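## Task

Remove the yellow sponge from the cupboard, set it down on the desk, and close both cupboard doors fully. Banging either door open or closed counts as failure, and so does the robot toppling or finishing at a tilt. Nothing counts as done if it only stays in place because the robot is holding it. At the end, release everything and back the robot away.

## Robot and tools

ROBOT. TidyBot++: a mobile base (0.54 m long, 0.50 m wide, 0.38 m tall) on four driven casters, carrying a single seven-joint arm with a two-finger gripper. The shoulder is 0.12 m ahead of the base centre and 0.68 m above the floor. Cameras: base_camera on the base, and wrist_camera, which looks along the hand. The arm begins folded with the hand pointing down, reaching up to 0.08 m past the base front, with the elbow as high as 1.15 m. A loose object may occasionally get a brief nudge from outside.

FRAMES. Base frame: origin on the floor below the base centre, x forward, y left, z up. hand_pose uses this frame and gives the point halfway between the finger pads; its own z axis runs out along the fingers, and the fingers move along its y axis. The odometry frame is the base frame as it was when the scene began. base_odometry heading is in radians, positive to the left, from -3.142 to 3.142. It counts wheel turns only, so slip looks like travel, and it drifts by a few cm and several degrees over many moves. base_tilt is in degrees, with forward and right lean positive, and has a fixed bias of about 1 degree.

execute_actions. Argument actions: a list holding one action or none (an empty list just reports state and images). An action can contain base, joints and speeds.
- base: exactly one key, an offset from where the base currently is. translate_m: metres straight ahead, -2 to 2 (positive forward). strafe_m: metres sideways, -2 to 2 (positive left). rotate_rad: radians turned in place, -6.3 to 6.3 (positive counter-clockwise seen from above).
- joints: absolute targets by name, in radians, with the 'done' tolerance given. joint_1_rad: any angle, ±0.039, spins the whole arm about vertical; positive is clockwise from above, opposite to rotate_rad. joint_2_rad: shoulder, -2.249 to 2.249, ±0.039. joint_3_rad: any angle, ±0.039, rolls the upper arm; starting from 3.14, positive swings a forward-bent forearm to the right. joint_4_rad: elbow, -2.579 to 2.579, ±0.039. joint_5_rad: any angle, ±0.056, rolls the forearm; positive swings a forward-bent hand to the right. joint_6_rad: wrist, -2.099 to 2.099, ±0.056. joint_7_rad: any angle, ±0.056, rolls the hand; with the hand down, positive is counter-clockwise from above, and 1.57 has the fingers opening left/right. gripper_pos: 0 (open) to 1 (closed), ±0.03; the pad gap is roughly 85 x (1 - gripper_pos) mm. 'Any angle' joints go the short way, so turn in steps below half a turn. Joints take up to 1.39 rad/s (1.22 for joints 5-7).
- speeds: caps for this action only. translate_m and strafe_m 0.05-0.5 m/s, rotate_rad 0.1-1.57 rad/s; defaults are the maxima. A base move needing more than 8.667 s at its cap is refused; an action runs at most 15 s.
Argument cameras: list of base_camera, wrist_camera or all; omitted or null gives all, [] gives none. Unknown keys, unknown camera names or out-of-range values make the whole call refused with nothing moving. Base and joint motions in one action begin together. Anything left out of an action may still be pushing toward its earlier target.

ARM GEOMETRY. Upper arm 0.42 m, forearm 0.31 m, hand 0.31 m to the hand point. With joint_1_rad 0, joint_3_rad 3.14, joint_5_rad 0, the arm stays in the vertical x-z plane; angles from vertical (forward positive) are upper = j2, forearm = j2 - j4, hand = j2 - j4 - j6. Forward reach from the shoulder is the sum of length x sin(angle); height above it is the sum of length x cos(angle). A downward hand reaches at most about 0.94 m above the floor, and only near the base. Closed fingertips stick out about 20 mm past the hand point.

OTHER TOOLS. wait: seconds 0 to 10; commands nothing, returns state and images. zoom_image: camera (base_camera or wrist_camera) and region [x0, y0, x1, y1] in pixels of that camera's latest full image, origin top-left, at most 504 x 504. finished_scene: scene, the number of the current scene; ends it irreversibly and reports success, then gives the next task. Only call it once the goal holds with the robot let go and clear. Sending a reply with no tool call ends everything.

RESULT LINES. base_status / joint_status: 'done'; 'off_target' (resting away from target, possibly still pushing); 'contact_stop' or 'time_out' (target dropped, holding in place). A blocked base shoves until it times out and may still read 'done' while short. 'joint command not followed' with a 'cause:' line means a self-collision check withheld the arm targets (gripper still acts); joints then say not_followed and may retry later. on_its_own lists motion you did not command. motor_effort: percent of max, positive toward higher values, peak in brackets, noisy. 'ARM HIT': hard arm contact with itself or the base. Motor temperatures follow joint_positions order; MOTOR HOT appears from 60 °C, and 75 °C gives an OVER-TEMPERATURE FAULT with sinking arm and 'limit_stop_at_motor_heat' (resend targets). Torque faults (joints 1-4 at 104.5 N m, 5-7 at 51.3) freeze the arm and gripper for 10 s and drop the rest of the call; warnings at 56.7 and 29.4. A stop reported in a result cancels later motion calls in that same reply. The robot holds its last command while you think.

ACCURACY. Friction and sag leave the hand a cm or two off, more when stretched out or carrying weight. Correct by sending last command + (wanted - read) per joint; never command a loaded joint to its read angle. Trust camera images over hand_pose.

AVOID. Slamming doors; driving while the arm is caught above about 0.8 m; sideways shoves on a raised hand (can tip the robot); driving the arm into things; dropping or knocking the mug; long loaded holds that heat motors. Back away to straighten a leaning robot.

Each tool is called after "Call:" in YAML: its name, and indented under it one key for each argument.

## Session

Call:
execute_actions:
  actions: []

Scene clock: 0.00 s.
Motor temperatures (°C, as the motors report them): [28 25 26 26 34 39 40]
base_odometry: x=+0.000 y=+0.000 heading=+0.000 (m, m, rad; odometry frame)
base_tilt: forward=-0.5 right=+0.2 (deg)
base_status: not commanded
joint_positions: joint_1_rad=-0.003 joint_2_rad=-0.328 joint_3_rad=+3.162 joint_4_rad=-2.536 joint_5_rad=+0.022 joint_6_rad=-0.879 joint_7_rad=+1.596 gripper_pos=+0.000
joint_status: not commanded
motor_effort: joint_1_rad=+0 joint_2_rad=-2 joint_3_rad=+0 joint_4_rad=+17 joint_5_rad=-1 joint_6_rad=+1 joint_7_rad=-1 (%)
hand_pose: x=+0.2532 y=-0.0055 z=+0.5823 quat_wxyz=(+0.006, +1.000, +0.012, +0.027) (m; base frame)
pictures: base_camera, wrist_camera
Images, in order (width x height): base_camera 644x364, wrist_camera 644x476.

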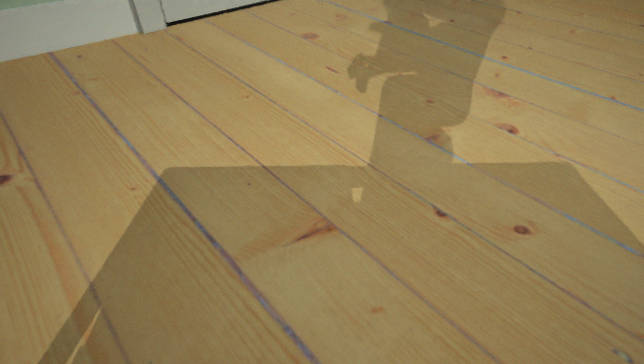

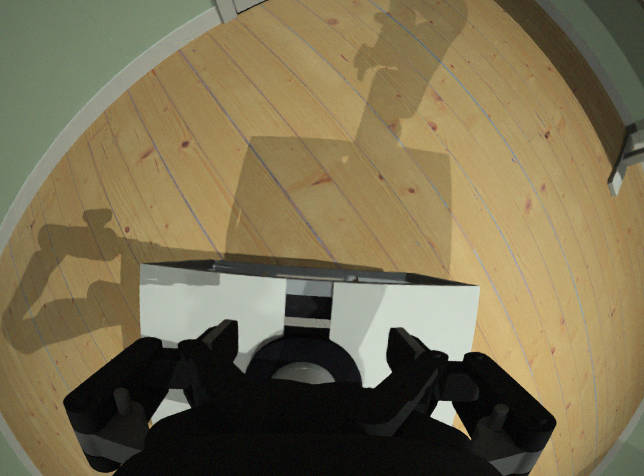

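Call:
execute_actions:
  actions:
    - {"joints":{"joint_6_rad":0.5}}
  cameras: ["wrist_camera"]

Call:
execute_actions:
  actions:
    - {"base":{"rotate_rad":-1.57}}

Call:
execute_actions:
  actions:
    - {"base":{"rotate_rad":-1.57}}
  cameras: ["wrist_camera"]

Call:
execute_actions:
  actions:
    - {"base":{"rotate_rad":-1.57}}
  cameras: ["wrist_camera"]

Scene clock: 7.07 s.
Motor temperatures (°C, as the motors report them): [28 25 26 26 34 39 40]
base_odometry: x=+0.000 y=+0.000 heading=+0.000 (m, m, rad; odometry frame)
base_tilt: forward=-0.4 right=+0.1 (deg)
base_status: not commanded
joint_positions: joint_1_rad=-0.003 joint_2_rad=-0.328 joint_3_rad=+3.162 joint_4_rad=-2.535 joint_5_rad=+0.022 joint_6_rad=+0.487 joint_7_rad=+1.596 gripper_pos=+0.000
joint_status: all done
motor_effort: joint_1_rad=+0(0) joint_2_rad=-7(7) joint_3_rad=+0(0) joint_4_rad=+21(21) joint_5_rad=-2(1) joint_6_rad=+9(8) joint_7_rad=-2(1) (%)
hand_pose: x=+0.5443 y=-0.0032 z=+0.8472 quat_wxyz=(+0.013, +0.758, +0.012, +0.652) (m; base frame)
pictures: wrist_camera
Images, in order (width x height): wrist_camera 644x476.

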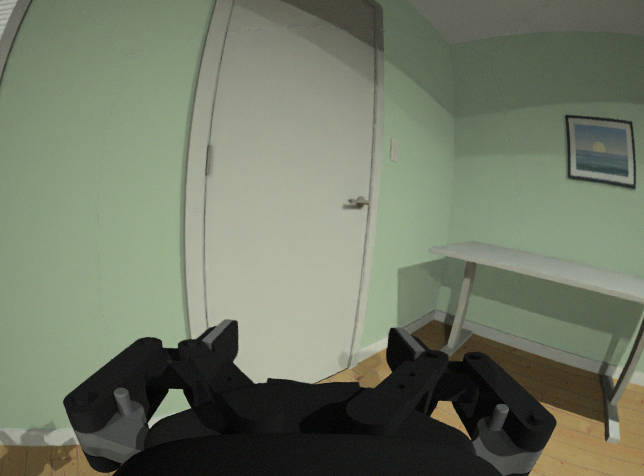

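Scene clock: 9.40 s.
Motor temperatures (°C, as the motors report them): [28 25 26 26 34 39 40]
base_odometry: x=+0.000 y=+0.000 heading=-1.570 (m, m, rad; odometry frame)
base_tilt: forward=-0.4 right=+0.1 (deg)
base_status: done
joint_positions: joint_1_rad=-0.003 joint_2_rad=-0.328 joint_3_rad=+3.162 joint_4_rad=-2.535 joint_5_rad=+0.022 joint_6_rad=+0.487 joint_7_rad=+1.596 gripper_pos=+0.000
joint_status: not commanded
motor_effort: joint_1_rad=+0(1) joint_2_rad=-7(8) joint_3_rad=+0(1) joint_4_rad=+21(21) joint_5_rad=-1(1) joint_6_rad=+9(9) joint_7_rad=-1(1) (%)
hand_pose: x=+0.5443 y=-0.0032 z=+0.8472 quat_wxyz=(+0.013, +0.758, +0.012, +0.652) (m; base frame)
pictures: base_camera, wrist_camera
Images, in order (width x height): base_camera 644x364, wrist_camera 644x476.

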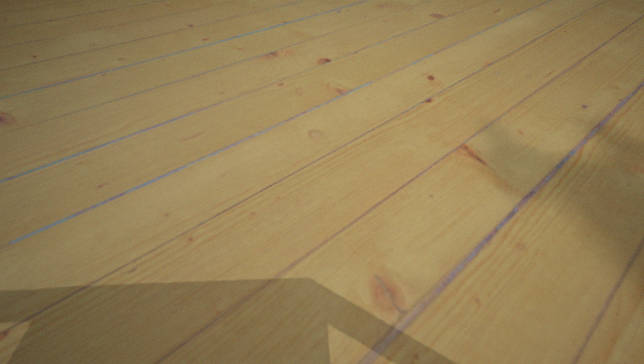

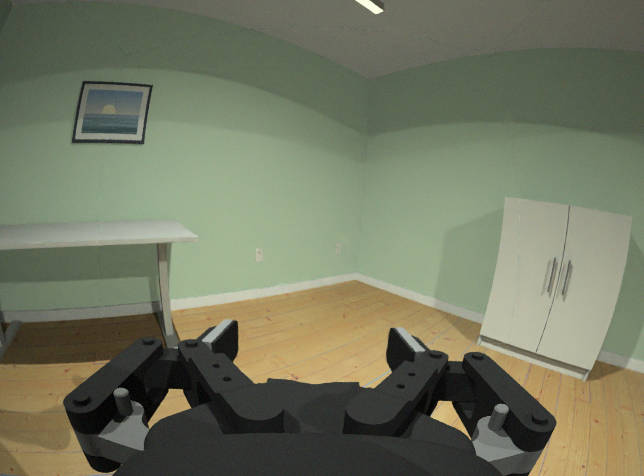

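Scene clock: 11.73 s.
Motor temperatures (°C, as the motors report them): [28 25 26 26 34 39 40]
base_odometry: x=+0.000 y=+0.000 heading=-3.140 (m, m, rad; odometry frame)
base_tilt: forward=-0.4 right=+0.1 (deg)
base_status: done
joint_positions: joint_1_rad=-0.003 joint_2_rad=-0.328 joint_3_rad=+3.162 joint_4_rad=-2.535 joint_5_rad=+0.022 joint_6_rad=+0.487 joint_7_rad=+1.596 gripper_pos=+0.000
joint_status: not commanded
motor_effort: joint_1_rad=+0(1) joint_2_rad=-7(8) joint_3_rad=+0(2) joint_4_rad=+21(21) joint_5_rad=-1(2) joint_6_rad=+8(8) joint_7_rad=-1(1) (%)
hand_pose: x=+0.5443 y=-0.0032 z=+0.8472 quat_wxyz=(+0.013, +0.758, +0.012, +0.652) (m; base frame)
pictures: wrist_camera
Images, in order (width x height): wrist_camera 644x476.

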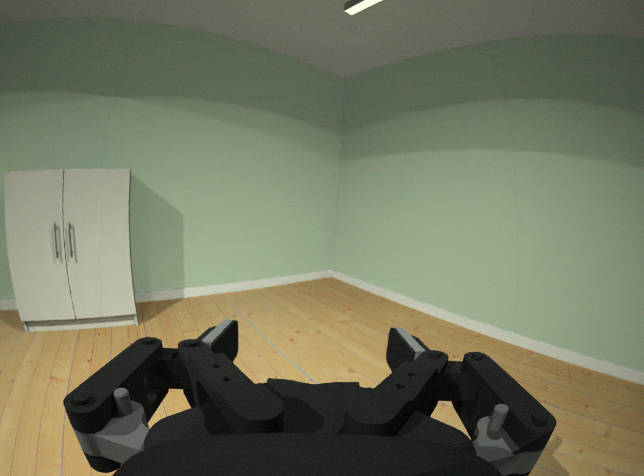

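Scene clock: 14.07 s.
Motor temperatures (°C, as the motors report them): [28 25 26 26 34 39 40]
base_odometry: x=+0.000 y=+0.000 heading=+1.573 (m, m, rad; odometry frame)
base_tilt: forward=-0.4 right=+0.2 (deg)
base_status: done
joint_positions: joint_1_rad=-0.003 joint_2_rad=-0.328 joint_3_rad=+3.162 joint_4_rad=-2.535 joint_5_rad=+0.022 joint_6_rad=+0.487 joint_7_rad=+1.596 gripper_pos=+0.000
joint_status: not commanded
motor_effort: joint_1_rad=+0(1) joint_2_rad=-7(7) joint_3_rad=+0(2) joint_4_rad=+21(22) joint_5_rad=-1(1) joint_6_rad=+9(8) joint_7_rad=-1(2) (%)
hand_pose: x=+0.5443 y=-0.0032 z=+0.8472 quat_wxyz=(+0.013, +0.758, +0.012, +0.652) (m; base frame)
pictures: wrist_camera
Images, in order (width x height): wrist_camera 644x476.

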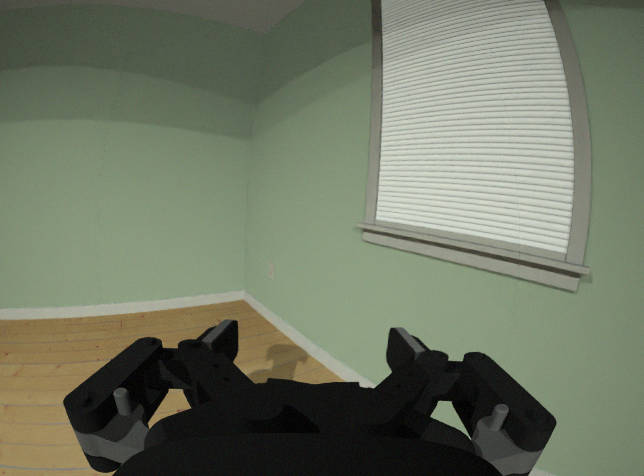

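Call:
execute_actions:
  actions:
    - {"base":{"rotate_rad":2.38}}

Scene clock: 19.17 s.
Motor temperatures (°C, as the motors report them): [28 25 26 26 34 39 40]
base_odometry: x=+0.000 y=+0.000 heading=-2.330 (m, m, rad; odometry frame)
base_tilt: forward=-0.4 right=+0.2 (deg)
base_status: done
joint_positions: joint_1_rad=-0.003 joint_2_rad=-0.328 joint_3_rad=+3.162 joint_4_rad=-2.535 joint_5_rad=+0.022 joint_6_rad=+0.487 joint_7_rad=+1.596 gripper_pos=+0.000
joint_status: not commanded
motor_effort: joint_1_rad=+0(1) joint_2_rad=-7(8) joint_3_rad=+0(2) joint_4_rad=+21(21) joint_5_rad=-1(1) joint_6_rad=+9(9) joint_7_rad=-1(2) (%)
hand_pose: x=+0.5443 y=-0.0032 z=+0.8472 quat_wxyz=(+0.013, +0.758, +0.012, +0.652) (m; base frame)
pictures: base_camera, wrist_camera
Images, in order (width x height): base_camera 644x364, wrist_camera 644x476.

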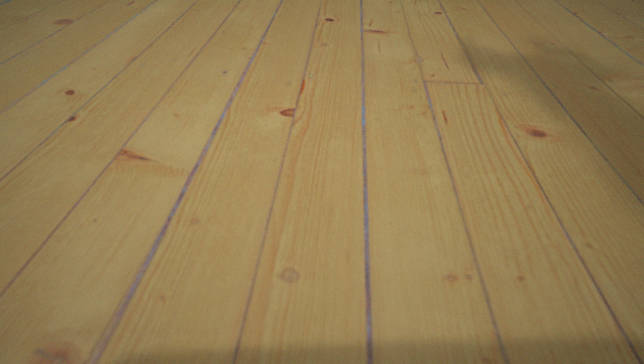

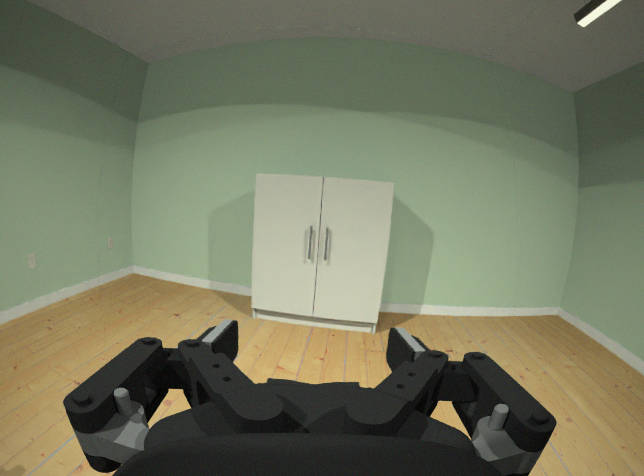

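Call:
execute_actions:
  actions:
    - {"base":{"rotate_rad":-0.06}}
  cameras: []

Call:
execute_actions:
  actions:
    - {"base":{"translate_m":1.0},"joints":{"joint_6_rad":0.3}}

Scene clock: 26.47 s.
Motor temperatures (°C, as the motors report them): [28 25 26 26 34 39 40]
base_odometry: x=+0.000 y=+0.000 heading=-2.390 (m, m, rad; odometry frame)
base_tilt: forward=-0.4 right=+0.2 (deg)
base_status: done
joint_positions: joint_1_rad=-0.003 joint_2_rad=-0.328 joint_3_rad=+3.162 joint_4_rad=-2.535 joint_5_rad=+0.022 joint_6_rad=+0.487 joint_7_rad=+1.596 gripper_pos=+0.000
joint_status: not commanded
motor_effort: joint_1_rad=+0(1) joint_2_rad=-7(7) joint_3_rad=+1(2) joint_4_rad=+22(21) joint_5_rad=-1(2) joint_6_rad=+9(9) joint_7_rad=-1(1) (%)
hand_pose: x=+0.5443 y=-0.0033 z=+0.8472 quat_wxyz=(+0.014, +0.758, +0.012, +0.652) (m; base frame)
pictures: none
No camera images: the call's "cameras" was empty. Leave "cameras" out to get every camera's image.

Scene clock: 29.83 s.
Motor temperatures (°C, as the motors report them): [28 26 26 26 34 39 40]
base_odometry: x=-0.731 y=-0.683 heading=-2.390 (m, m, rad; odometry frame)
base_tilt: forward=-0.4 right=+0.2 (deg)
base_status: done
joint_positions: joint_1_rad=-0.003 joint_2_rad=-0.328 joint_3_rad=+3.162 joint_4_rad=-2.541 joint_5_rad=+0.022 joint_6_rad=+0.317 joint_7_rad=+1.596 gripper_pos=+0.000
joint_status: all done
motor_effort: joint_1_rad=+0(0) joint_2_rad=-7(9) joint_3_rad=+0(1) joint_4_rad=+21(23) joint_5_rad=-1(1) joint_6_rad=+9(11) joint_7_rad=-1(1) (%)
hand_pose: x=+0.5302 y=-0.0038 z=+0.7922 quat_wxyz=(+0.013, +0.812, +0.013, +0.583) (m; base frame)
pictures: base_camera, wrist_camera
Images, in order (width x height): base_camera 644x364, wrist_camera 644x476.

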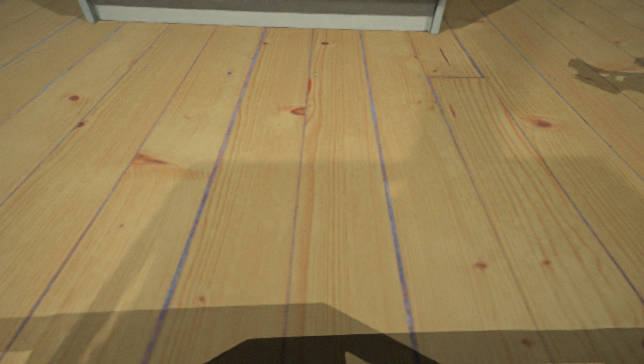

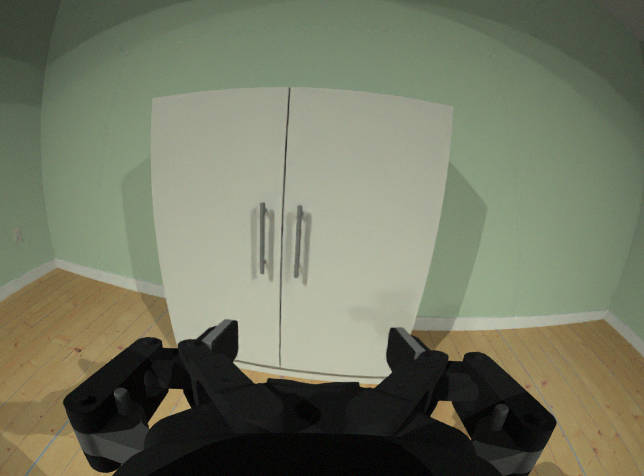

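Call:
execute_actions:
  actions:
    - {"base":{"strafe_m":0.08},"joints":{"joint_2_rad":1.1,"joint_4_rad":-1.685,"joint_6_rad":1.215,"joint_7_rad":1.57,"joint_1_rad":0,"joint_3_rad":3.14,"joint_5_rad":0}}

Scene clock: 44.73 s.
Motor temperatures (°C, as the motors report them): [28 26 26 26 34 39 40]
base_odometry: x=-0.676 y=-0.742 heading=-2.390 (m, m, rad; odometry frame)
base_tilt: forward=-0.4 right=+0.1 (deg)
base_status: done
joint_positions: joint_1_rad=-0.003 joint_2_rad=+1.087 joint_3_rad=+3.161 joint_4_rad=-1.699 joint_5_rad=+0.022 joint_6_rad=+1.181 joint_7_rad=+1.596 gripper_pos=+0.000
joint_status: all done
motor_effort: joint_1_rad=+0(1) joint_2_rad=-45(46) joint_3_rad=-1(2) joint_4_rad=+13(22) joint_5_rad=-1(1) joint_6_rad=+9(10) joint_7_rad=-1(2) (%)
hand_pose: x=+0.9120 y=+0.0011 z=+0.5718 quat_wxyz=(+0.013, +0.719, +0.023, +0.695) (m; base frame)
pictures: base_camera, wrist_camera
Images, in order (width x height): base_camera 644x364, wrist_camera 644x476.

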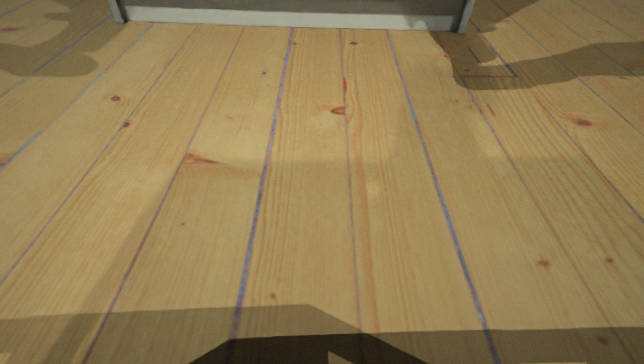

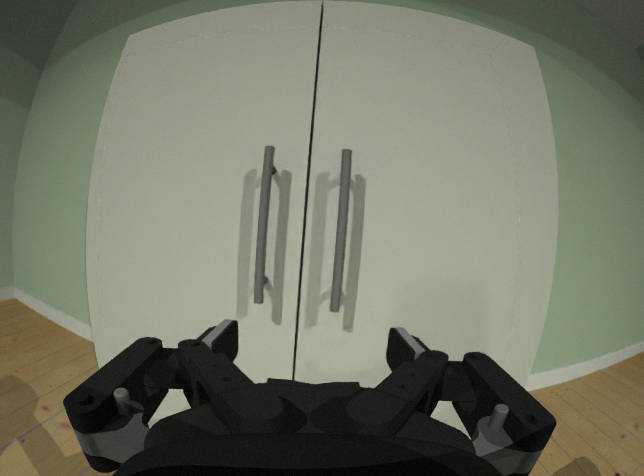

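Call:
execute_actions:
  actions:
    - {"base":{"strafe_m":-0.035},"joints":{"joint_2_rad":1.02,"joint_4_rad":-1.75,"joint_6_rad":1.23,"joint_7_rad":1.55}}
  cameras: []

Call:
execute_actions:
  actions:
    - {"base":{"translate_m":0.12},"speeds":{"translate_m":0.15}}

Scene clock: 53.83 s.
Motor temperatures (°C, as the motors report them): [28 26 26 26 34 39 40]
base_odometry: x=-0.700 y=-0.716 heading=-2.390 (m, m, rad; odometry frame)
base_tilt: forward=-0.4 right=+0.1 (deg)
base_status: done
joint_positions: joint_1_rad=+0.005 joint_2_rad=+1.033 joint_3_rad=+3.154 joint_4_rad=-1.743 joint_5_rad=+0.022 joint_6_rad=+1.199 joint_7_rad=+1.583 gripper_pos=+0.000
joint_status: all done
motor_effort: joint_1_rad=+1(4) joint_2_rad=-44(47) joint_3_rad=-1(3) joint_4_rad=+14(13) joint_5_rad=-1(0) joint_6_rad=+9(10) joint_7_rad=-1(0) (%)
hand_pose: x=+0.9042 y=-0.0020 z=+0.6021 quat_wxyz=(+0.008, +0.709, +0.014, +0.705) (m; base frame)
pictures: none
No camera images: the call's "cameras" was empty. Leave "cameras" out to get every camera's image.

Scene clock: 55.33 s.
Motor temperatures (°C, as the motors report them): [28 26 26 26 34 39 40]
base_odometry: x=-0.788 y=-0.798 heading=-2.390 (m, m, rad; odometry frame)
base_tilt: forward=-0.4 right=+0.2 (deg)
base_status: done
joint_positions: joint_1_rad=+0.005 joint_2_rad=+1.033 joint_3_rad=+3.154 joint_4_rad=-1.743 joint_5_rad=+0.022 joint_6_rad=+1.200 joint_7_rad=+1.583 gripper_pos=+0.000
joint_status: not commanded
motor_effort: joint_1_rad=+0(0) joint_2_rad=-44(45) joint_3_rad=-1(1) joint_4_rad=+13(14) joint_5_rad=-1(2) joint_6_rad=+9(9) joint_7_rad=-1(1) (%)
hand_pose: x=+0.9040 y=-0.0020 z=+0.6020 quat_wxyz=(+0.008, +0.709, +0.014, +0.705) (m; base frame)
pictures: base_camera, wrist_camera
Images, in order (width x height): base_camera 644x364, wrist_camera 644x476.

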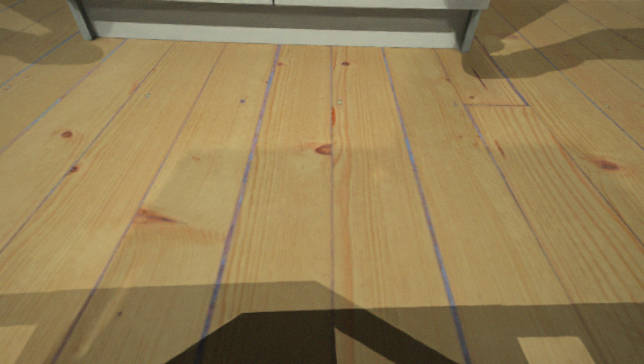

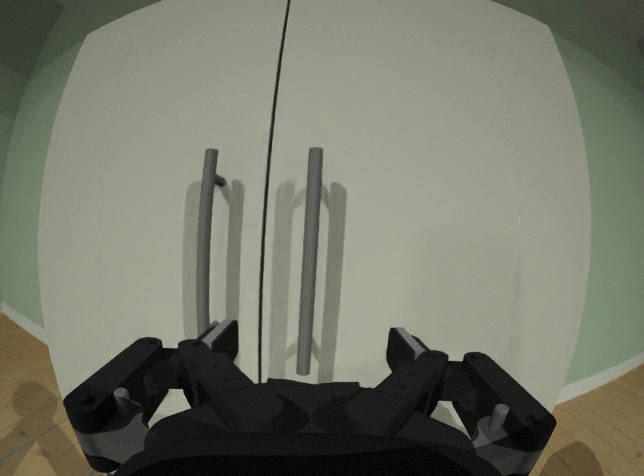

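Call:
execute_actions:
  actions:
    - {"base":{"translate_m":0.09},"speeds":{"translate_m":0.1}}
  cameras: ["wrist_camera"]

Scene clock: 63.27 s.
Motor temperatures (°C, as the motors report them): [28 26 26 26 34 39 40]
base_odometry: x=-0.853 y=-0.859 heading=-2.390 (m, m, rad; odometry frame)
base_tilt: forward=-0.4 right=+0.1 (deg)
base_status: done
joint_positions: joint_1_rad=+0.005 joint_2_rad=+1.033 joint_3_rad=+3.154 joint_4_rad=-1.744 joint_5_rad=+0.022 joint_6_rad=+1.200 joint_7_rad=+1.583 gripper_pos=+0.000
joint_status: not commanded
motor_effort: joint_1_rad=+0(1) joint_2_rad=-44(45) joint_3_rad=-1(1) joint_4_rad=+13(15) joint_5_rad=-1(1) joint_6_rad=+9(9) joint_7_rad=-2(1) (%)
hand_pose: x=+0.9038 y=-0.0020 z=+0.6016 quat_wxyz=(+0.008, +0.709, +0.014, +0.705) (m; base frame)
pictures: wrist_camera
Images, in order (width x height): wrist_camera 644x476.

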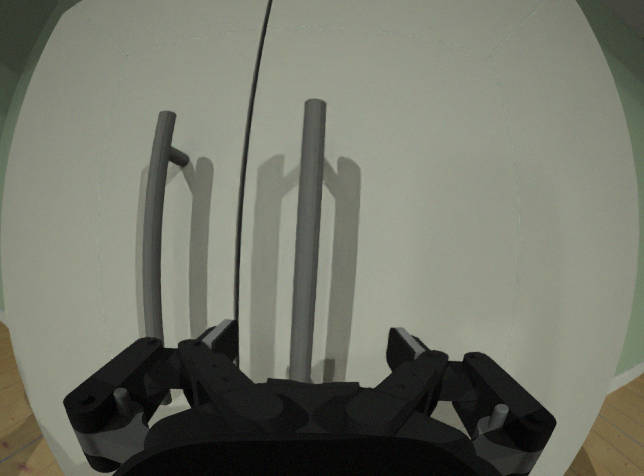

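Call:
execute_actions:
  actions:
    - {"base":{"translate_m":0.04},"speeds":{"translate_m":0.05}}
  cameras: ["wrist_camera"]

Call:
execute_actions:
  actions:
    - {"joints":{"gripper_pos":1}}
  cameras: ["wrist_camera"]

Scene clock: 66.87 s.
Motor temperatures (°C, as the motors report them): [28 26 26 26 34 39 40]
base_odometry: x=-0.882 y=-0.887 heading=-2.390 (m, m, rad; odometry frame)
base_tilt: forward=-0.4 right=+0.1 (deg)
base_status: done
joint_positions: joint_1_rad=+0.005 joint_2_rad=+1.029 joint_3_rad=+3.154 joint_4_rad=-1.760 joint_5_rad=+0.022 joint_6_rad=+1.213 joint_7_rad=+1.583 gripper_pos=+0.000
joint_status: not commanded
motor_effort: joint_1_rad=+0(1) joint_2_rad=-45(47) joint_3_rad=+0(1) joint_4_rad=+17(22) joint_5_rad=-1(1) joint_6_rad=+10(10) joint_7_rad=-1(2) (%)
hand_pose: x=+0.8993 y=-0.0020 z=+0.6020 quat_wxyz=(+0.007, +0.709, +0.014, +0.705) (m; base frame)
pictures: wrist_camera
Images, in order (width x height): wrist_camera 644x476.

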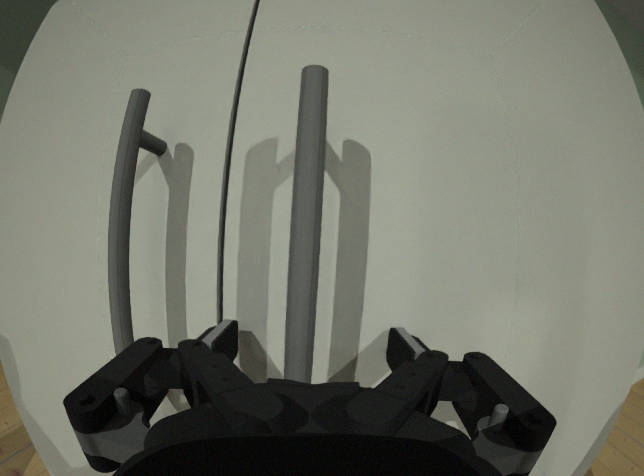

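Scene clock: 67.97 s.
Motor temperatures (°C, as the motors report them): [28 26 26 26 34 39 40]
base_odometry: x=-0.882 y=-0.887 heading=-2.390 (m, m, rad; odometry frame)
base_tilt: forward=-0.5 right=+0.2 (deg)
base_status: not commanded
joint_positions: joint_1_rad=-0.002 joint_2_rad=+1.018 joint_3_rad=+3.144 joint_4_rad=-1.797 joint_5_rad=+0.009 joint_6_rad=+1.228 joint_7_rad=+1.582 gripper_pos=+0.883
joint_status: gripper_pos off_target (ended at +0.883, target +1.000)
motor_effort: joint_1_rad=-3(7) joint_2_rad=-41(45) joint_3_rad=-3(5) joint_4_rad=+22(24) joint_5_rad=+0(4) joint_6_rad=+6(9) joint_7_rad=-2(2) (%)
hand_pose: x=+0.8893 y=+0.0049 z=+0.6001 quat_wxyz=(+0.002, +0.713, +0.009, +0.701) (m; base frame)
pictures: wrist_camera
Images, in order (width x height): wrist_camera 644x476.

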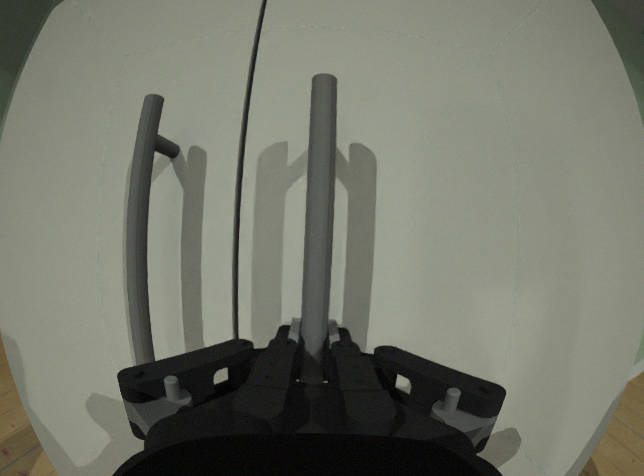

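Call:
execute_actions:
  actions:
    - {"base":{"translate_m":-0.12},"speeds":{"translate_m":0.05}}

Scene clock: 72.87 s.
Motor temperatures (°C, as the motors report them): [28 27 26 26 34 39 40]
base_odometry: x=-0.794 y=-0.805 heading=-2.391 (m, m, rad; odometry frame)
base_tilt: forward=-0.4 right=+0.2 (deg)
base_status: done
joint_positions: joint_1_rad=+0.015 joint_2_rad=+1.038 joint_3_rad=+3.144 joint_4_rad=-1.756 joint_5_rad=+0.009 joint_6_rad=+1.226 joint_7_rad=+1.582 gripper_pos=+0.883
joint_status: not commanded
motor_effort: joint_1_rad=-5(6) joint_2_rad=-45(52) joint_3_rad=-4(5) joint_4_rad=+13(22) joint_5_rad=+1(2) joint_6_rad=+11(15) joint_7_rad=-2(2) (%)
hand_pose: x=+0.8998 y=-0.0082 z=+0.6007 quat_wxyz=(+0.008, +0.706, +0.003, +0.708) (m; base frame)
pictures: base_camera, wrist_camera
Images, in order (width x height): base_camera 644x364, wrist_camera 644x476.

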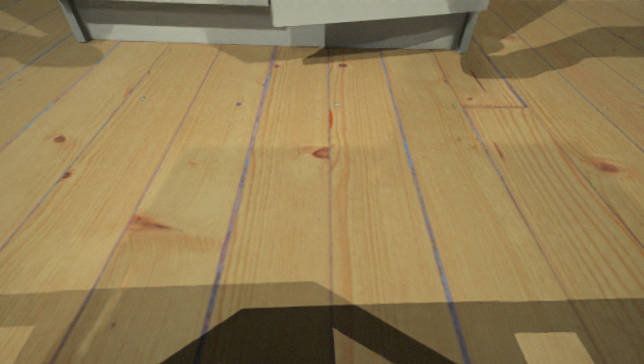

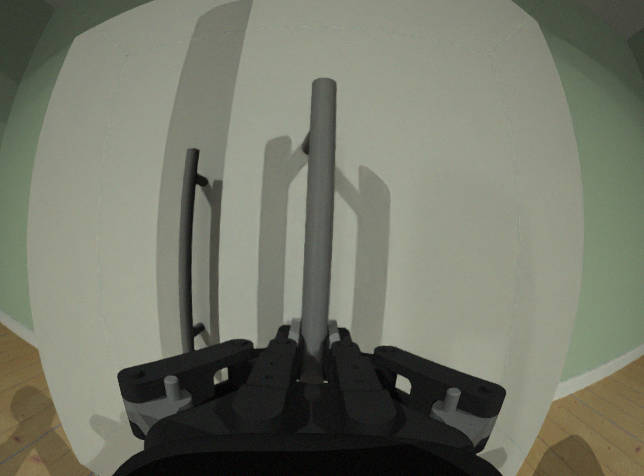

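Call:
execute_actions:
  actions:
    - {"base":{"strafe_m":-0.04},"speeds":{"strafe_m":0.05}}
  cameras: []

Call:
execute_actions:
  actions:
    - {"base":{"translate_m":-0.1},"speeds":{"translate_m":0.05}}
  cameras: []

Call:
execute_actions:
  actions:
    - {"base":{"strafe_m":-0.06},"speeds":{"strafe_m":0.05}}

Scene clock: 79.47 s.
Motor temperatures (°C, as the motors report them): [28 27 26 26 34 39 40]
base_odometry: x=-0.822 y=-0.775 heading=-2.390 (m, m, rad; odometry frame)
base_tilt: forward=-0.4 right=+0.2 (deg)
base_status: done
joint_positions: joint_1_rad=-0.024 joint_2_rad=+1.038 joint_3_rad=+3.137 joint_4_rad=-1.756 joint_5_rad=+0.009 joint_6_rad=+1.226 joint_7_rad=+1.582 gripper_pos=+0.883
joint_status: not commanded
motor_effort: joint_1_rad=+4(7) joint_2_rad=-48(49) joint_3_rad=+1(3) joint_4_rad=+16(17) joint_5_rad=-4(6) joint_6_rad=+12(12) joint_7_rad=-2(2) (%)
hand_pose: x=+0.8993 y=+0.0248 z=+0.6008 quat_wxyz=(-0.009, +0.706, +0.016, +0.708) (m; base frame)
pictures: none
No camera images: the call's "cameras" was empty. Leave "cameras" out to get every camera's image.

Scene clock: 81.97 s.
Motor temperatures (°C, as the motors report them): [28 27 26 26 34 39 40]
base_odometry: x=-0.749 y=-0.707 heading=-2.391 (m, m, rad; odometry frame)
base_tilt: forward=-0.4 right=+0.1 (deg)
base_status: done
joint_positions: joint_1_rad=+0.032 joint_2_rad=+1.039 joint_3_rad=+3.150 joint_4_rad=-1.755 joint_5_rad=+0.009 joint_6_rad=+1.226 joint_7_rad=+1.582 gripper_pos=+0.885
joint_status: not commanded
motor_effort: joint_1_rad=-7(10) joint_2_rad=-46(51) joint_3_rad=-5(7) joint_4_rad=+12(17) joint_5_rad=+3(4) joint_6_rad=+11(13) joint_7_rad=-1(2) (%)
hand_pose: x=+0.8996 y=-0.0248 z=+0.6006 quat_wxyz=(+0.017, +0.706, -0.002, +0.708) (m; base frame)
pictures: none
No camera images: the call's "cameras" was empty. Leave "cameras" out to get every camera's image.

Scene clock: 83.67 s.
Motor temperatures (°C, as the motors report them): [28 27 26 26 34 39 40]
base_odometry: x=-0.790 y=-0.663 heading=-2.391 (m, m, rad; odometry frame)
base_tilt: forward=-0.4 right=+0.1 (deg)
base_status: done
joint_positions: joint_1_rad=-0.034 joint_2_rad=+1.039 joint_3_rad=+3.132 joint_4_rad=-1.756 joint_5_rad=+0.009 joint_6_rad=+1.226 joint_7_rad=+1.582 gripper_pos=+0.885
joint_status: not commanded
motor_effort: joint_1_rad=+8(9) joint_2_rad=-45(48) joint_3_rad=+3(5) joint_4_rad=+16(18) joint_5_rad=-6(7) joint_6_rad=+10(12) joint_7_rad=-2(3) (%)
hand_pose: x=+0.8989 y=+0.0354 z=+0.6006 quat_wxyz=(-0.015, +0.706, +0.019, +0.708) (m; base frame)
pictures: base_camera, wrist_camera
Images, in order (width x height): base_camera 644x364, wrist_camera 644x476.

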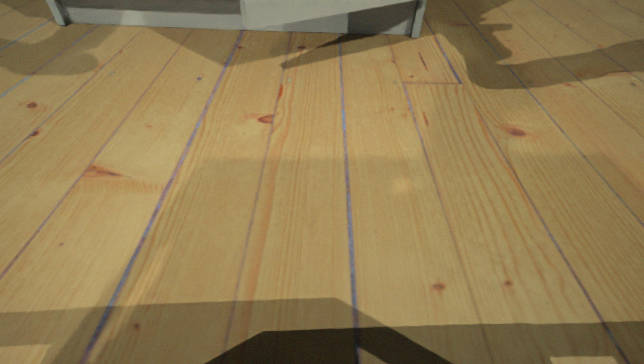

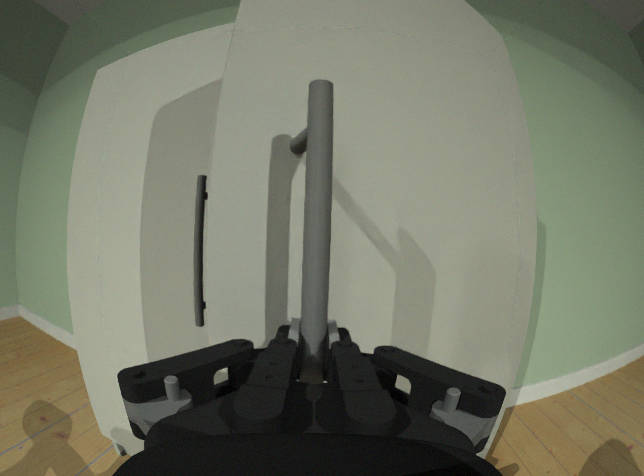

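Call:
execute_actions:
  actions:
    - {"base":{"translate_m":-0.07},"speeds":{"translate_m":0.05}}
  cameras: []

Call:
execute_actions:
  actions:
    - {"base":{"strafe_m":-0.07},"speeds":{"strafe_m":0.05}}
  cameras: []

Call:
execute_actions:
  actions:
    - {"base":{"translate_m":-0.05},"speeds":{"translate_m":0.05}}

Scene clock: 89.37 s.
Motor temperatures (°C, as the motors report them): [28 27 26 26 34 39 40]
base_odometry: x=-0.738 y=-0.615 heading=-2.391 (m, m, rad; odometry frame)
base_tilt: forward=-0.4 right=+0.2 (deg)
base_status: done
joint_positions: joint_1_rad=+0.029 joint_2_rad=+1.039 joint_3_rad=+3.150 joint_4_rad=-1.754 joint_5_rad=+0.009 joint_6_rad=+1.226 joint_7_rad=+1.582 gripper_pos=+0.886
joint_status: not commanded
motor_effort: joint_1_rad=-5(9) joint_2_rad=-49(53) joint_3_rad=-4(7) joint_4_rad=+13(18) joint_5_rad=+1(3) joint_6_rad=+13(15) joint_7_rad=-1(3) (%)
hand_pose: x=+0.9001 y=-0.0225 z=+0.6008 quat_wxyz=(+0.016, +0.706, -0.001, +0.708) (m; base frame)
pictures: none
No camera images: the call's "cameras" was empty. Leave "cameras" out to get every camera's image.

Scene clock: 91.27 s.
Motor temperatures (°C, as the motors report them): [28 27 26 26 34 39 40]
base_odometry: x=-0.786 y=-0.564 heading=-2.391 (m, m, rad; odometry frame)
base_tilt: forward=-0.4 right=+0.2 (deg)
base_status: done
joint_positions: joint_1_rad=-0.043 joint_2_rad=+1.038 joint_3_rad=+3.126 joint_4_rad=-1.757 joint_5_rad=+0.009 joint_6_rad=+1.226 joint_7_rad=+1.582 gripper_pos=+0.886
joint_status: not commanded
motor_effort: joint_1_rad=+9(11) joint_2_rad=-45(50) joint_3_rad=+3(5) joint_4_rad=+17(18) joint_5_rad=-6(8) joint_6_rad=+9(13) joint_7_rad=-3(3) (%)
hand_pose: x=+0.8980 y=+0.0450 z=+0.6005 quat_wxyz=(-0.021, +0.706, +0.021, +0.707) (m; base frame)
pictures: none
No camera images: the call's "cameras" was empty. Leave "cameras" out to get every camera's image.

Scene clock: 92.80 s.
Motor temperatures (°C, as the motors report them): [28 27 26 26 34 39 40]
base_odometry: x=-0.750 y=-0.530 heading=-2.391 (m, m, rad; odometry frame)
base_tilt: forward=-0.4 right=+0.1 (deg)
base_status: done
joint_positions: joint_1_rad=+0.021 joint_2_rad=+1.039 joint_3_rad=+3.146 joint_4_rad=-1.753 joint_5_rad=+0.009 joint_6_rad=+1.224 joint_7_rad=+1.582 gripper_pos=+0.886
joint_status: not commanded
motor_effort: joint_1_rad=-4(9) joint_2_rad=-49(53) joint_3_rad=-4(6) joint_4_rad=+12(18) joint_5_rad=+1(6) joint_6_rad=+13(15) joint_7_rad=-1(3) (%)
hand_pose: x=+0.9005 y=-0.0146 z=+0.6008 quat_wxyz=(+0.012, +0.706, +0.001, +0.708) (m; base frame)
pictures: base_camera, wrist_camera
Images, in order (width x height): base_camera 644x364, wrist_camera 644x476.

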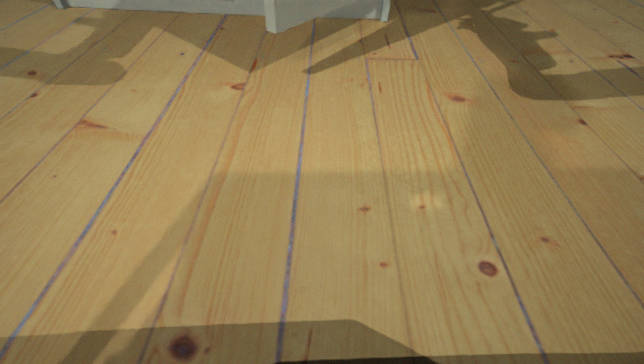

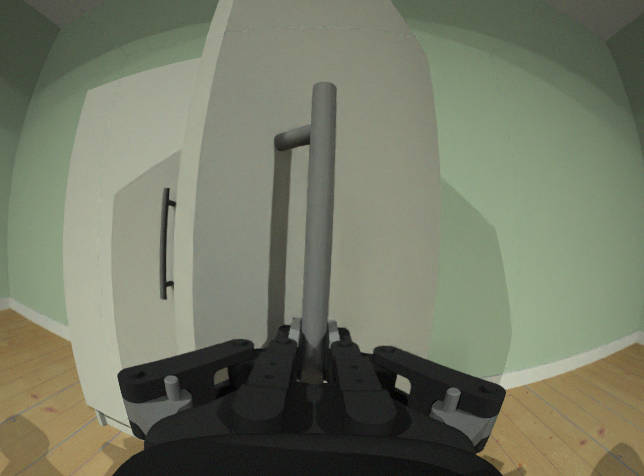

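Call:
execute_actions:
  actions:
    - {"base":{"strafe_m":-0.07},"speeds":{"strafe_m":0.05}}
  cameras: []

Call:
execute_actions:
  actions:
    - {"base":{"translate_m":-0.025},"speeds":{"translate_m":0.05}}
  cameras: []

Call:
execute_actions:
  actions:
    - {"base":{"strafe_m":-0.08},"speeds":{"strafe_m":0.05}}

Scene clock: 99.00 s.
Motor temperatures (°C, as the motors report them): [28 27 26 26 34 39 40]
base_odometry: x=-0.797 y=-0.479 heading=-2.391 (m, m, rad; odometry frame)
base_tilt: forward=-0.4 right=+0.1 (deg)
base_status: done
joint_positions: joint_1_rad=-0.044 joint_2_rad=+1.035 joint_3_rad=+3.125 joint_4_rad=-1.762 joint_5_rad=+0.009 joint_6_rad=+1.224 joint_7_rad=+1.582 gripper_pos=+0.886
joint_status: not commanded
motor_effort: joint_1_rad=+9(12) joint_2_rad=-44(49) joint_3_rad=+4(6) joint_4_rad=+18(19) joint_5_rad=-6(8) joint_6_rad=+8(13) joint_7_rad=-3(3) (%)
hand_pose: x=+0.8968 y=+0.0466 z=+0.6003 quat_wxyz=(-0.022, +0.708, +0.022, +0.706) (m; base frame)
pictures: none
No camera images: the call's "cameras" was empty. Leave "cameras" out to get every camera's image.

Scene clock: 100.07 s.
Motor temperatures (°C, as the motors report them): [28 27 26 26 34 39 40]
base_odometry: x=-0.779 y=-0.462 heading=-2.391 (m, m, rad; odometry frame)
base_tilt: forward=-0.4 right=+0.2 (deg)
base_status: done
joint_positions: joint_1_rad=+0.000 joint_2_rad=+1.036 joint_3_rad=+3.135 joint_4_rad=-1.758 joint_5_rad=+0.009 joint_6_rad=+1.223 joint_7_rad=+1.582 gripper_pos=+0.887
joint_status: not commanded
motor_effort: joint_1_rad=-2(9) joint_2_rad=-49(53) joint_3_rad=-3(4) joint_4_rad=+13(18) joint_5_rad=-1(6) joint_6_rad=+13(15) joint_7_rad=-2(3) (%)
hand_pose: x=+0.8993 y=+0.0069 z=+0.6007 quat_wxyz=(-0.001, +0.707, +0.007, +0.707) (m; base frame)
pictures: none
No camera images: the call's "cameras" was empty. Leave "cameras" out to get every camera's image.

Scene clock: 102.17 s.
Motor temperatures (°C, as the motors report them): [28 27 26 26 34 39 40]
base_odometry: x=-0.834 y=-0.403 heading=-2.391 (m, m, rad; odometry frame)
base_tilt: forward=-0.4 right=+0.1 (deg)
base_status: done
joint_positions: joint_1_rad=-0.058 joint_2_rad=+1.030 joint_3_rad=+3.115 joint_4_rad=-1.773 joint_5_rad=+0.019 joint_6_rad=+1.223 joint_7_rad=+1.582 gripper_pos=+0.887
joint_status: not commanded
motor_effort: joint_1_rad=+12(14) joint_2_rad=-42(50) joint_3_rad=+5(7) joint_4_rad=+20(21) joint_5_rad=-9(10) joint_6_rad=+7(12) joint_7_rad=-3(3) (%)
hand_pose: x=+0.8926 y=+0.0646 z=+0.6001 quat_wxyz=(-0.033, +0.709, +0.030, +0.704) (m; base frame)
pictures: base_camera, wrist_camera
Images, in order (width x height): base_camera 644x364, wrist_camera 644x476.

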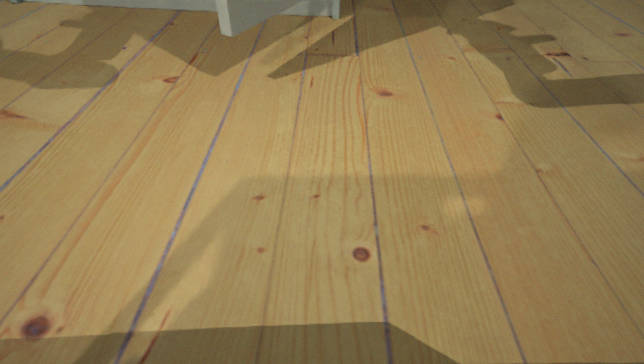

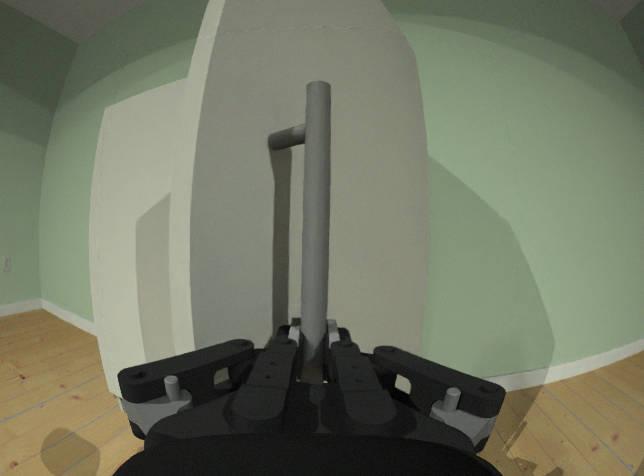

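Call:
execute_actions:
  actions:
    - {"base":{"strafe_m":0.05},"speeds":{"strafe_m":0.05}}
  cameras: []

Call:
execute_actions:
  actions:
    - {"joints":{"gripper_pos":0.3}}
  cameras: []

Call:
execute_actions:
  actions:
    - {"base":{"translate_m":-0.12},"speeds":{"translate_m":0.1}}
  cameras: []

Call:
execute_actions:
  actions:
    - {"base":{"strafe_m":0.3},"joints":{"gripper_pos":1}}

Scene clock: 109.13 s.
Motor temperatures (°C, as the motors report them): [28 28 26 26 34 39 40]
base_odometry: x=-0.800 y=-0.440 heading=-2.390 (m, m, rad; odometry frame)
base_tilt: forward=-0.4 right=+0.1 (deg)
base_status: done
joint_positions: joint_1_rad=-0.011 joint_2_rad=+1.031 joint_3_rad=+3.127 joint_4_rad=-1.769 joint_5_rad=+0.019 joint_6_rad=+1.223 joint_7_rad=+1.582 gripper_pos=+0.887
joint_status: not commanded
motor_effort: joint_1_rad=+3(11) joint_2_rad=-46(51) joint_3_rad=+0(5) joint_4_rad=+15(19) joint_5_rad=-4(9) joint_6_rad=+11(13) joint_7_rad=-2(3) (%)
hand_pose: x=+0.8961 y=+0.0225 z=+0.6005 quat_wxyz=(-0.011, +0.709, +0.015, +0.705) (m; base frame)
pictures: none
No camera images: the call's "cameras" was empty. Leave "cameras" out to get every camera's image.

Scene clock: 110.07 s.
Motor temperatures (°C, as the motors report them): [28 28 26 26 34 39 40]
base_odometry: x=-0.800 y=-0.440 heading=-2.390 (m, m, rad; odometry frame)
base_tilt: forward=-0.4 right=+0.1 (deg)
base_status: not commanded
joint_positions: joint_1_rad=-0.005 joint_2_rad=+1.030 joint_3_rad=+3.127 joint_4_rad=-1.762 joint_5_rad=+0.019 joint_6_rad=+1.223 joint_7_rad=+1.582 gripper_pos=+0.300
joint_status: all done
motor_effort: joint_1_rad=+0(3) joint_2_rad=-44(48) joint_3_rad=-1(3) joint_4_rad=+13(16) joint_5_rad=-1(4) joint_6_rad=+9(11) joint_7_rad=-1(2) (%)
hand_pose: x=+0.8983 y=+0.0178 z=+0.6036 quat_wxyz=(-0.009, +0.706, +0.013, +0.708) (m; base frame)
pictures: none
No camera images: the call's "cameras" was empty. Leave "cameras" out to get every camera's image.

Scene clock: 111.83 s.
Motor temperatures (°C, as the motors report them): [28 28 26 26 34 39 40]
base_odometry: x=-0.712 y=-0.358 heading=-2.390 (m, m, rad; odometry frame)
base_tilt: forward=-0.4 right=+0.1 (deg)
base_status: done
joint_positions: joint_1_rad=-0.005 joint_2_rad=+1.030 joint_3_rad=+3.127 joint_4_rad=-1.759 joint_5_rad=+0.019 joint_6_rad=+1.223 joint_7_rad=+1.582 gripper_pos=+0.300
joint_status: not commanded
motor_effort: joint_1_rad=+0(1) joint_2_rad=-44(46) joint_3_rad=-1(2) joint_4_rad=+13(14) joint_5_rad=-1(1) joint_6_rad=+9(9) joint_7_rad=-1(1) (%)
hand_pose: x=+0.8991 y=+0.0178 z=+0.6048 quat_wxyz=(-0.009, +0.705, +0.013, +0.709) (m; base frame)
pictures: none
No camera images: the call's "cameras" was empty. Leave "cameras" out to get every camera's image.

Scene clock: 113.87 s.
Motor temperatures (°C, as the motors report them): [28 28 26 26 34 39 40]
base_odometry: x=-0.507 y=-0.577 heading=-2.390 (m, m, rad; odometry frame)
base_tilt: forward=-0.4 right=+0.2 (deg)
base_status: done
joint_positions: joint_1_rad=-0.007 joint_2_rad=+1.030 joint_3_rad=+3.128 joint_4_rad=-1.759 joint_5_rad=+0.019 joint_6_rad=+1.223 joint_7_rad=+1.582 gripper_pos=+0.999
joint_status: all done
motor_effort: joint_1_rad=+0(4) joint_2_rad=-44(44) joint_3_rad=-2(3) joint_4_rad=+13(14) joint_5_rad=-1(1) joint_6_rad=+9(10) joint_7_rad=-1(1) (%)
hand_pose: x=+0.8991 y=+0.0190 z=+0.6048 quat_wxyz=(-0.009, +0.705, +0.013, +0.709) (m; base frame)
pictures: base_camera, wrist_camera
Images, in order (width x height): base_camera 644x364, wrist_camera 644x476.

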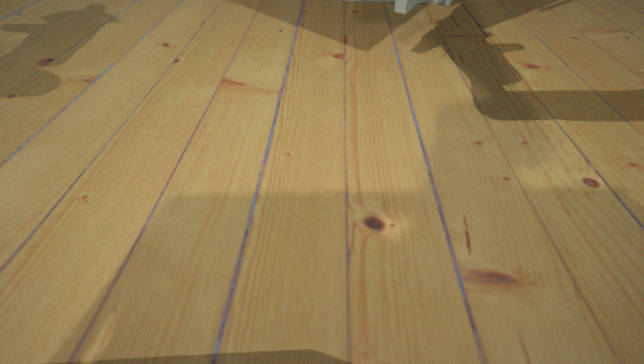

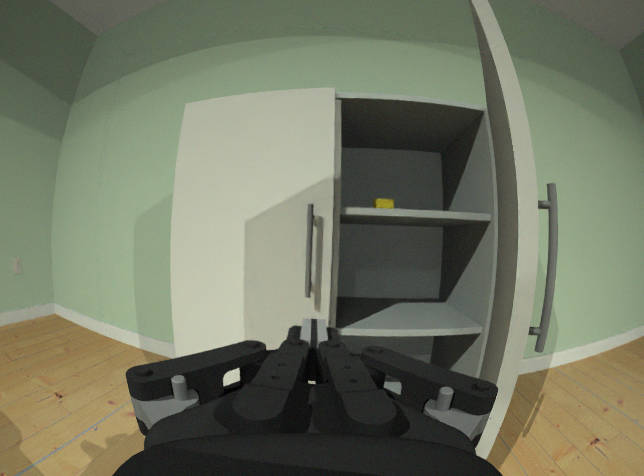

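Call:
execute_actions:
  actions:
    - {"base":{"strafe_m":-0.16},"joints":{"joint_1_rad":0,"joint_2_rad":0.79,"joint_4_rad":-1.335,"joint_6_rad":0.33,"gripper_pos":0}}

Scene clock: 124.00 s.
Motor temperatures (°C, as the motors report them): [28 28 26 26 34 39 40]
base_odometry: x=-0.616 y=-0.460 heading=-2.390 (m, m, rad; odometry frame)
base_tilt: forward=-0.4 right=+0.1 (deg)
base_status: done
joint_positions: joint_1_rad=+0.002 joint_2_rad=+0.805 joint_3_rad=+3.133 joint_4_rad=-1.348 joint_5_rad=+0.019 joint_6_rad=+0.359 joint_7_rad=+1.581 gripper_pos=+0.000
joint_status: all done
motor_effort: joint_1_rad=+0(6) joint_2_rad=-47(49) joint_3_rad=-1(4) joint_4_rad=+22(27) joint_5_rad=-1(2) joint_6_rad=+9(12) joint_7_rad=-1(0) (%)
hand_pose: x=+0.9884 y=+0.0071 z=+0.7324 quat_wxyz=(+0.002, +0.781, +0.013, +0.624) (m; base frame)
pictures: base_camera, wrist_camera
Images, in order (width x height): base_camera 644x364, wrist_camera 644x476.

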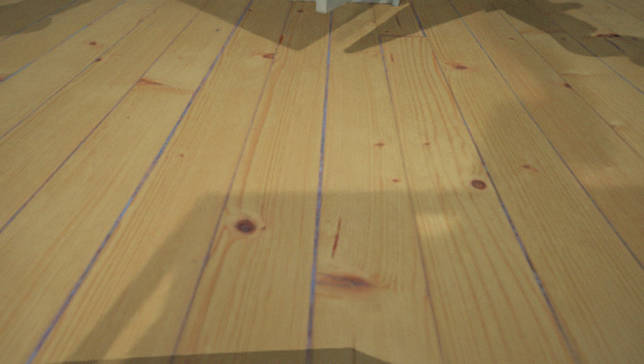

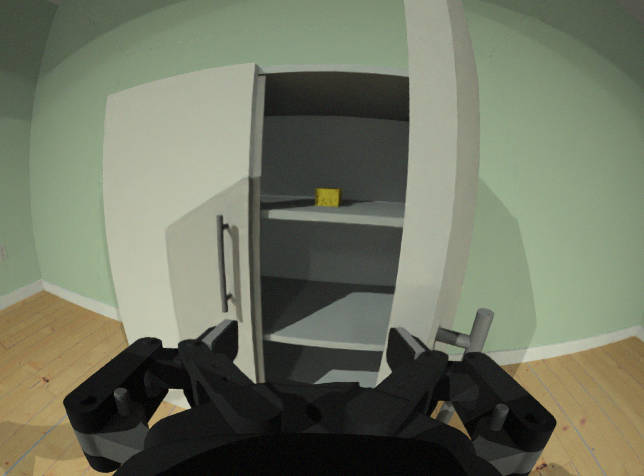

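Call:
execute_actions:
  actions:
    - {"base":{"strafe_m":0.1},"joints":{"gripper_pos":1}}
  cameras: []

Call:
execute_actions:
  actions:
    - {"base":{"translate_m":0.2},"speeds":{"translate_m":0.15}}

Scene clock: 128.13 s.
Motor temperatures (°C, as the motors report them): [28 28 26 26 34 39 40]
base_odometry: x=-0.548 y=-0.533 heading=-2.389 (m, m, rad; odometry frame)
base_tilt: forward=-0.4 right=+0.1 (deg)
base_status: done
joint_positions: joint_1_rad=-0.002 joint_2_rad=+0.805 joint_3_rad=+3.133 joint_4_rad=-1.348 joint_5_rad=+0.019 joint_6_rad=+0.359 joint_7_rad=+1.581 gripper_pos=+0.999
joint_status: all done
motor_effort: joint_1_rad=-1(4) joint_2_rad=-47(47) joint_3_rad=-1(3) joint_4_rad=+22(22) joint_5_rad=-1(1) joint_6_rad=+9(8) joint_7_rad=-1(1) (%)
hand_pose: x=+0.9884 y=+0.0105 z=+0.7324 quat_wxyz=(+0.001, +0.781, +0.014, +0.624) (m; base frame)
pictures: none
No camera images: the call's "cameras" was empty. Leave "cameras" out to get every camera's image.

Scene clock: 130.17 s.
Motor temperatures (°C, as the motors report them): [28 28 26 26 34 39 40]
base_odometry: x=-0.694 y=-0.670 heading=-2.389 (m, m, rad; odometry frame)
base_tilt: forward=-0.4 right=+0.1 (deg)
base_status: done
joint_positions: joint_1_rad=-0.002 joint_2_rad=+0.804 joint_3_rad=+3.133 joint_4_rad=-1.345 joint_5_rad=+0.019 joint_6_rad=+0.359 joint_7_rad=+1.581 gripper_pos=+0.999
joint_status: not commanded
motor_effort: joint_1_rad=+0(1) joint_2_rad=-47(49) joint_3_rad=-1(1) joint_4_rad=+22(22) joint_5_rad=-2(1) joint_6_rad=+9(10) joint_7_rad=-2(1) (%)
hand_pose: x=+0.9889 y=+0.0105 z=+0.7339 quat_wxyz=(+0.001, +0.780, +0.014, +0.625) (m; base frame)
pictures: base_camera, wrist_camera
Images, in order (width x height): base_camera 644x364, wrist_camera 644x476.

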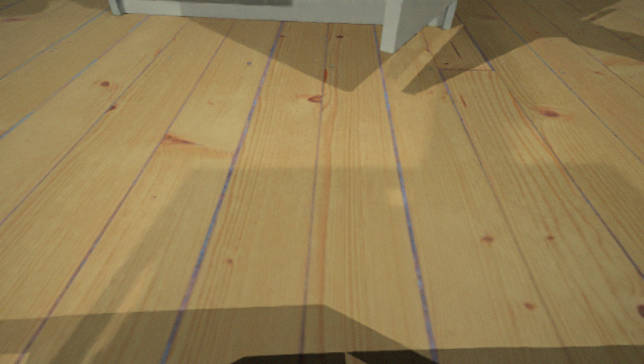

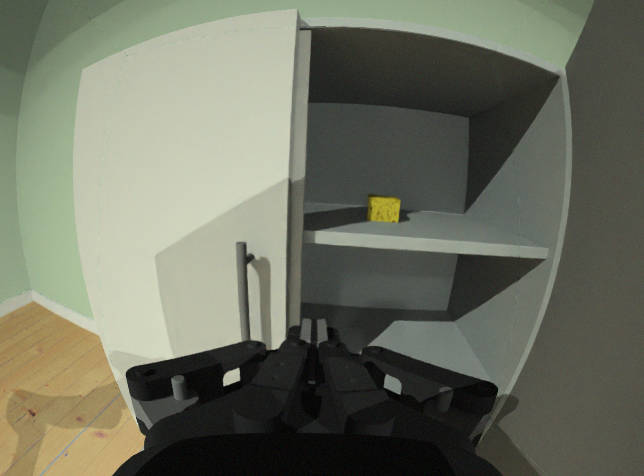

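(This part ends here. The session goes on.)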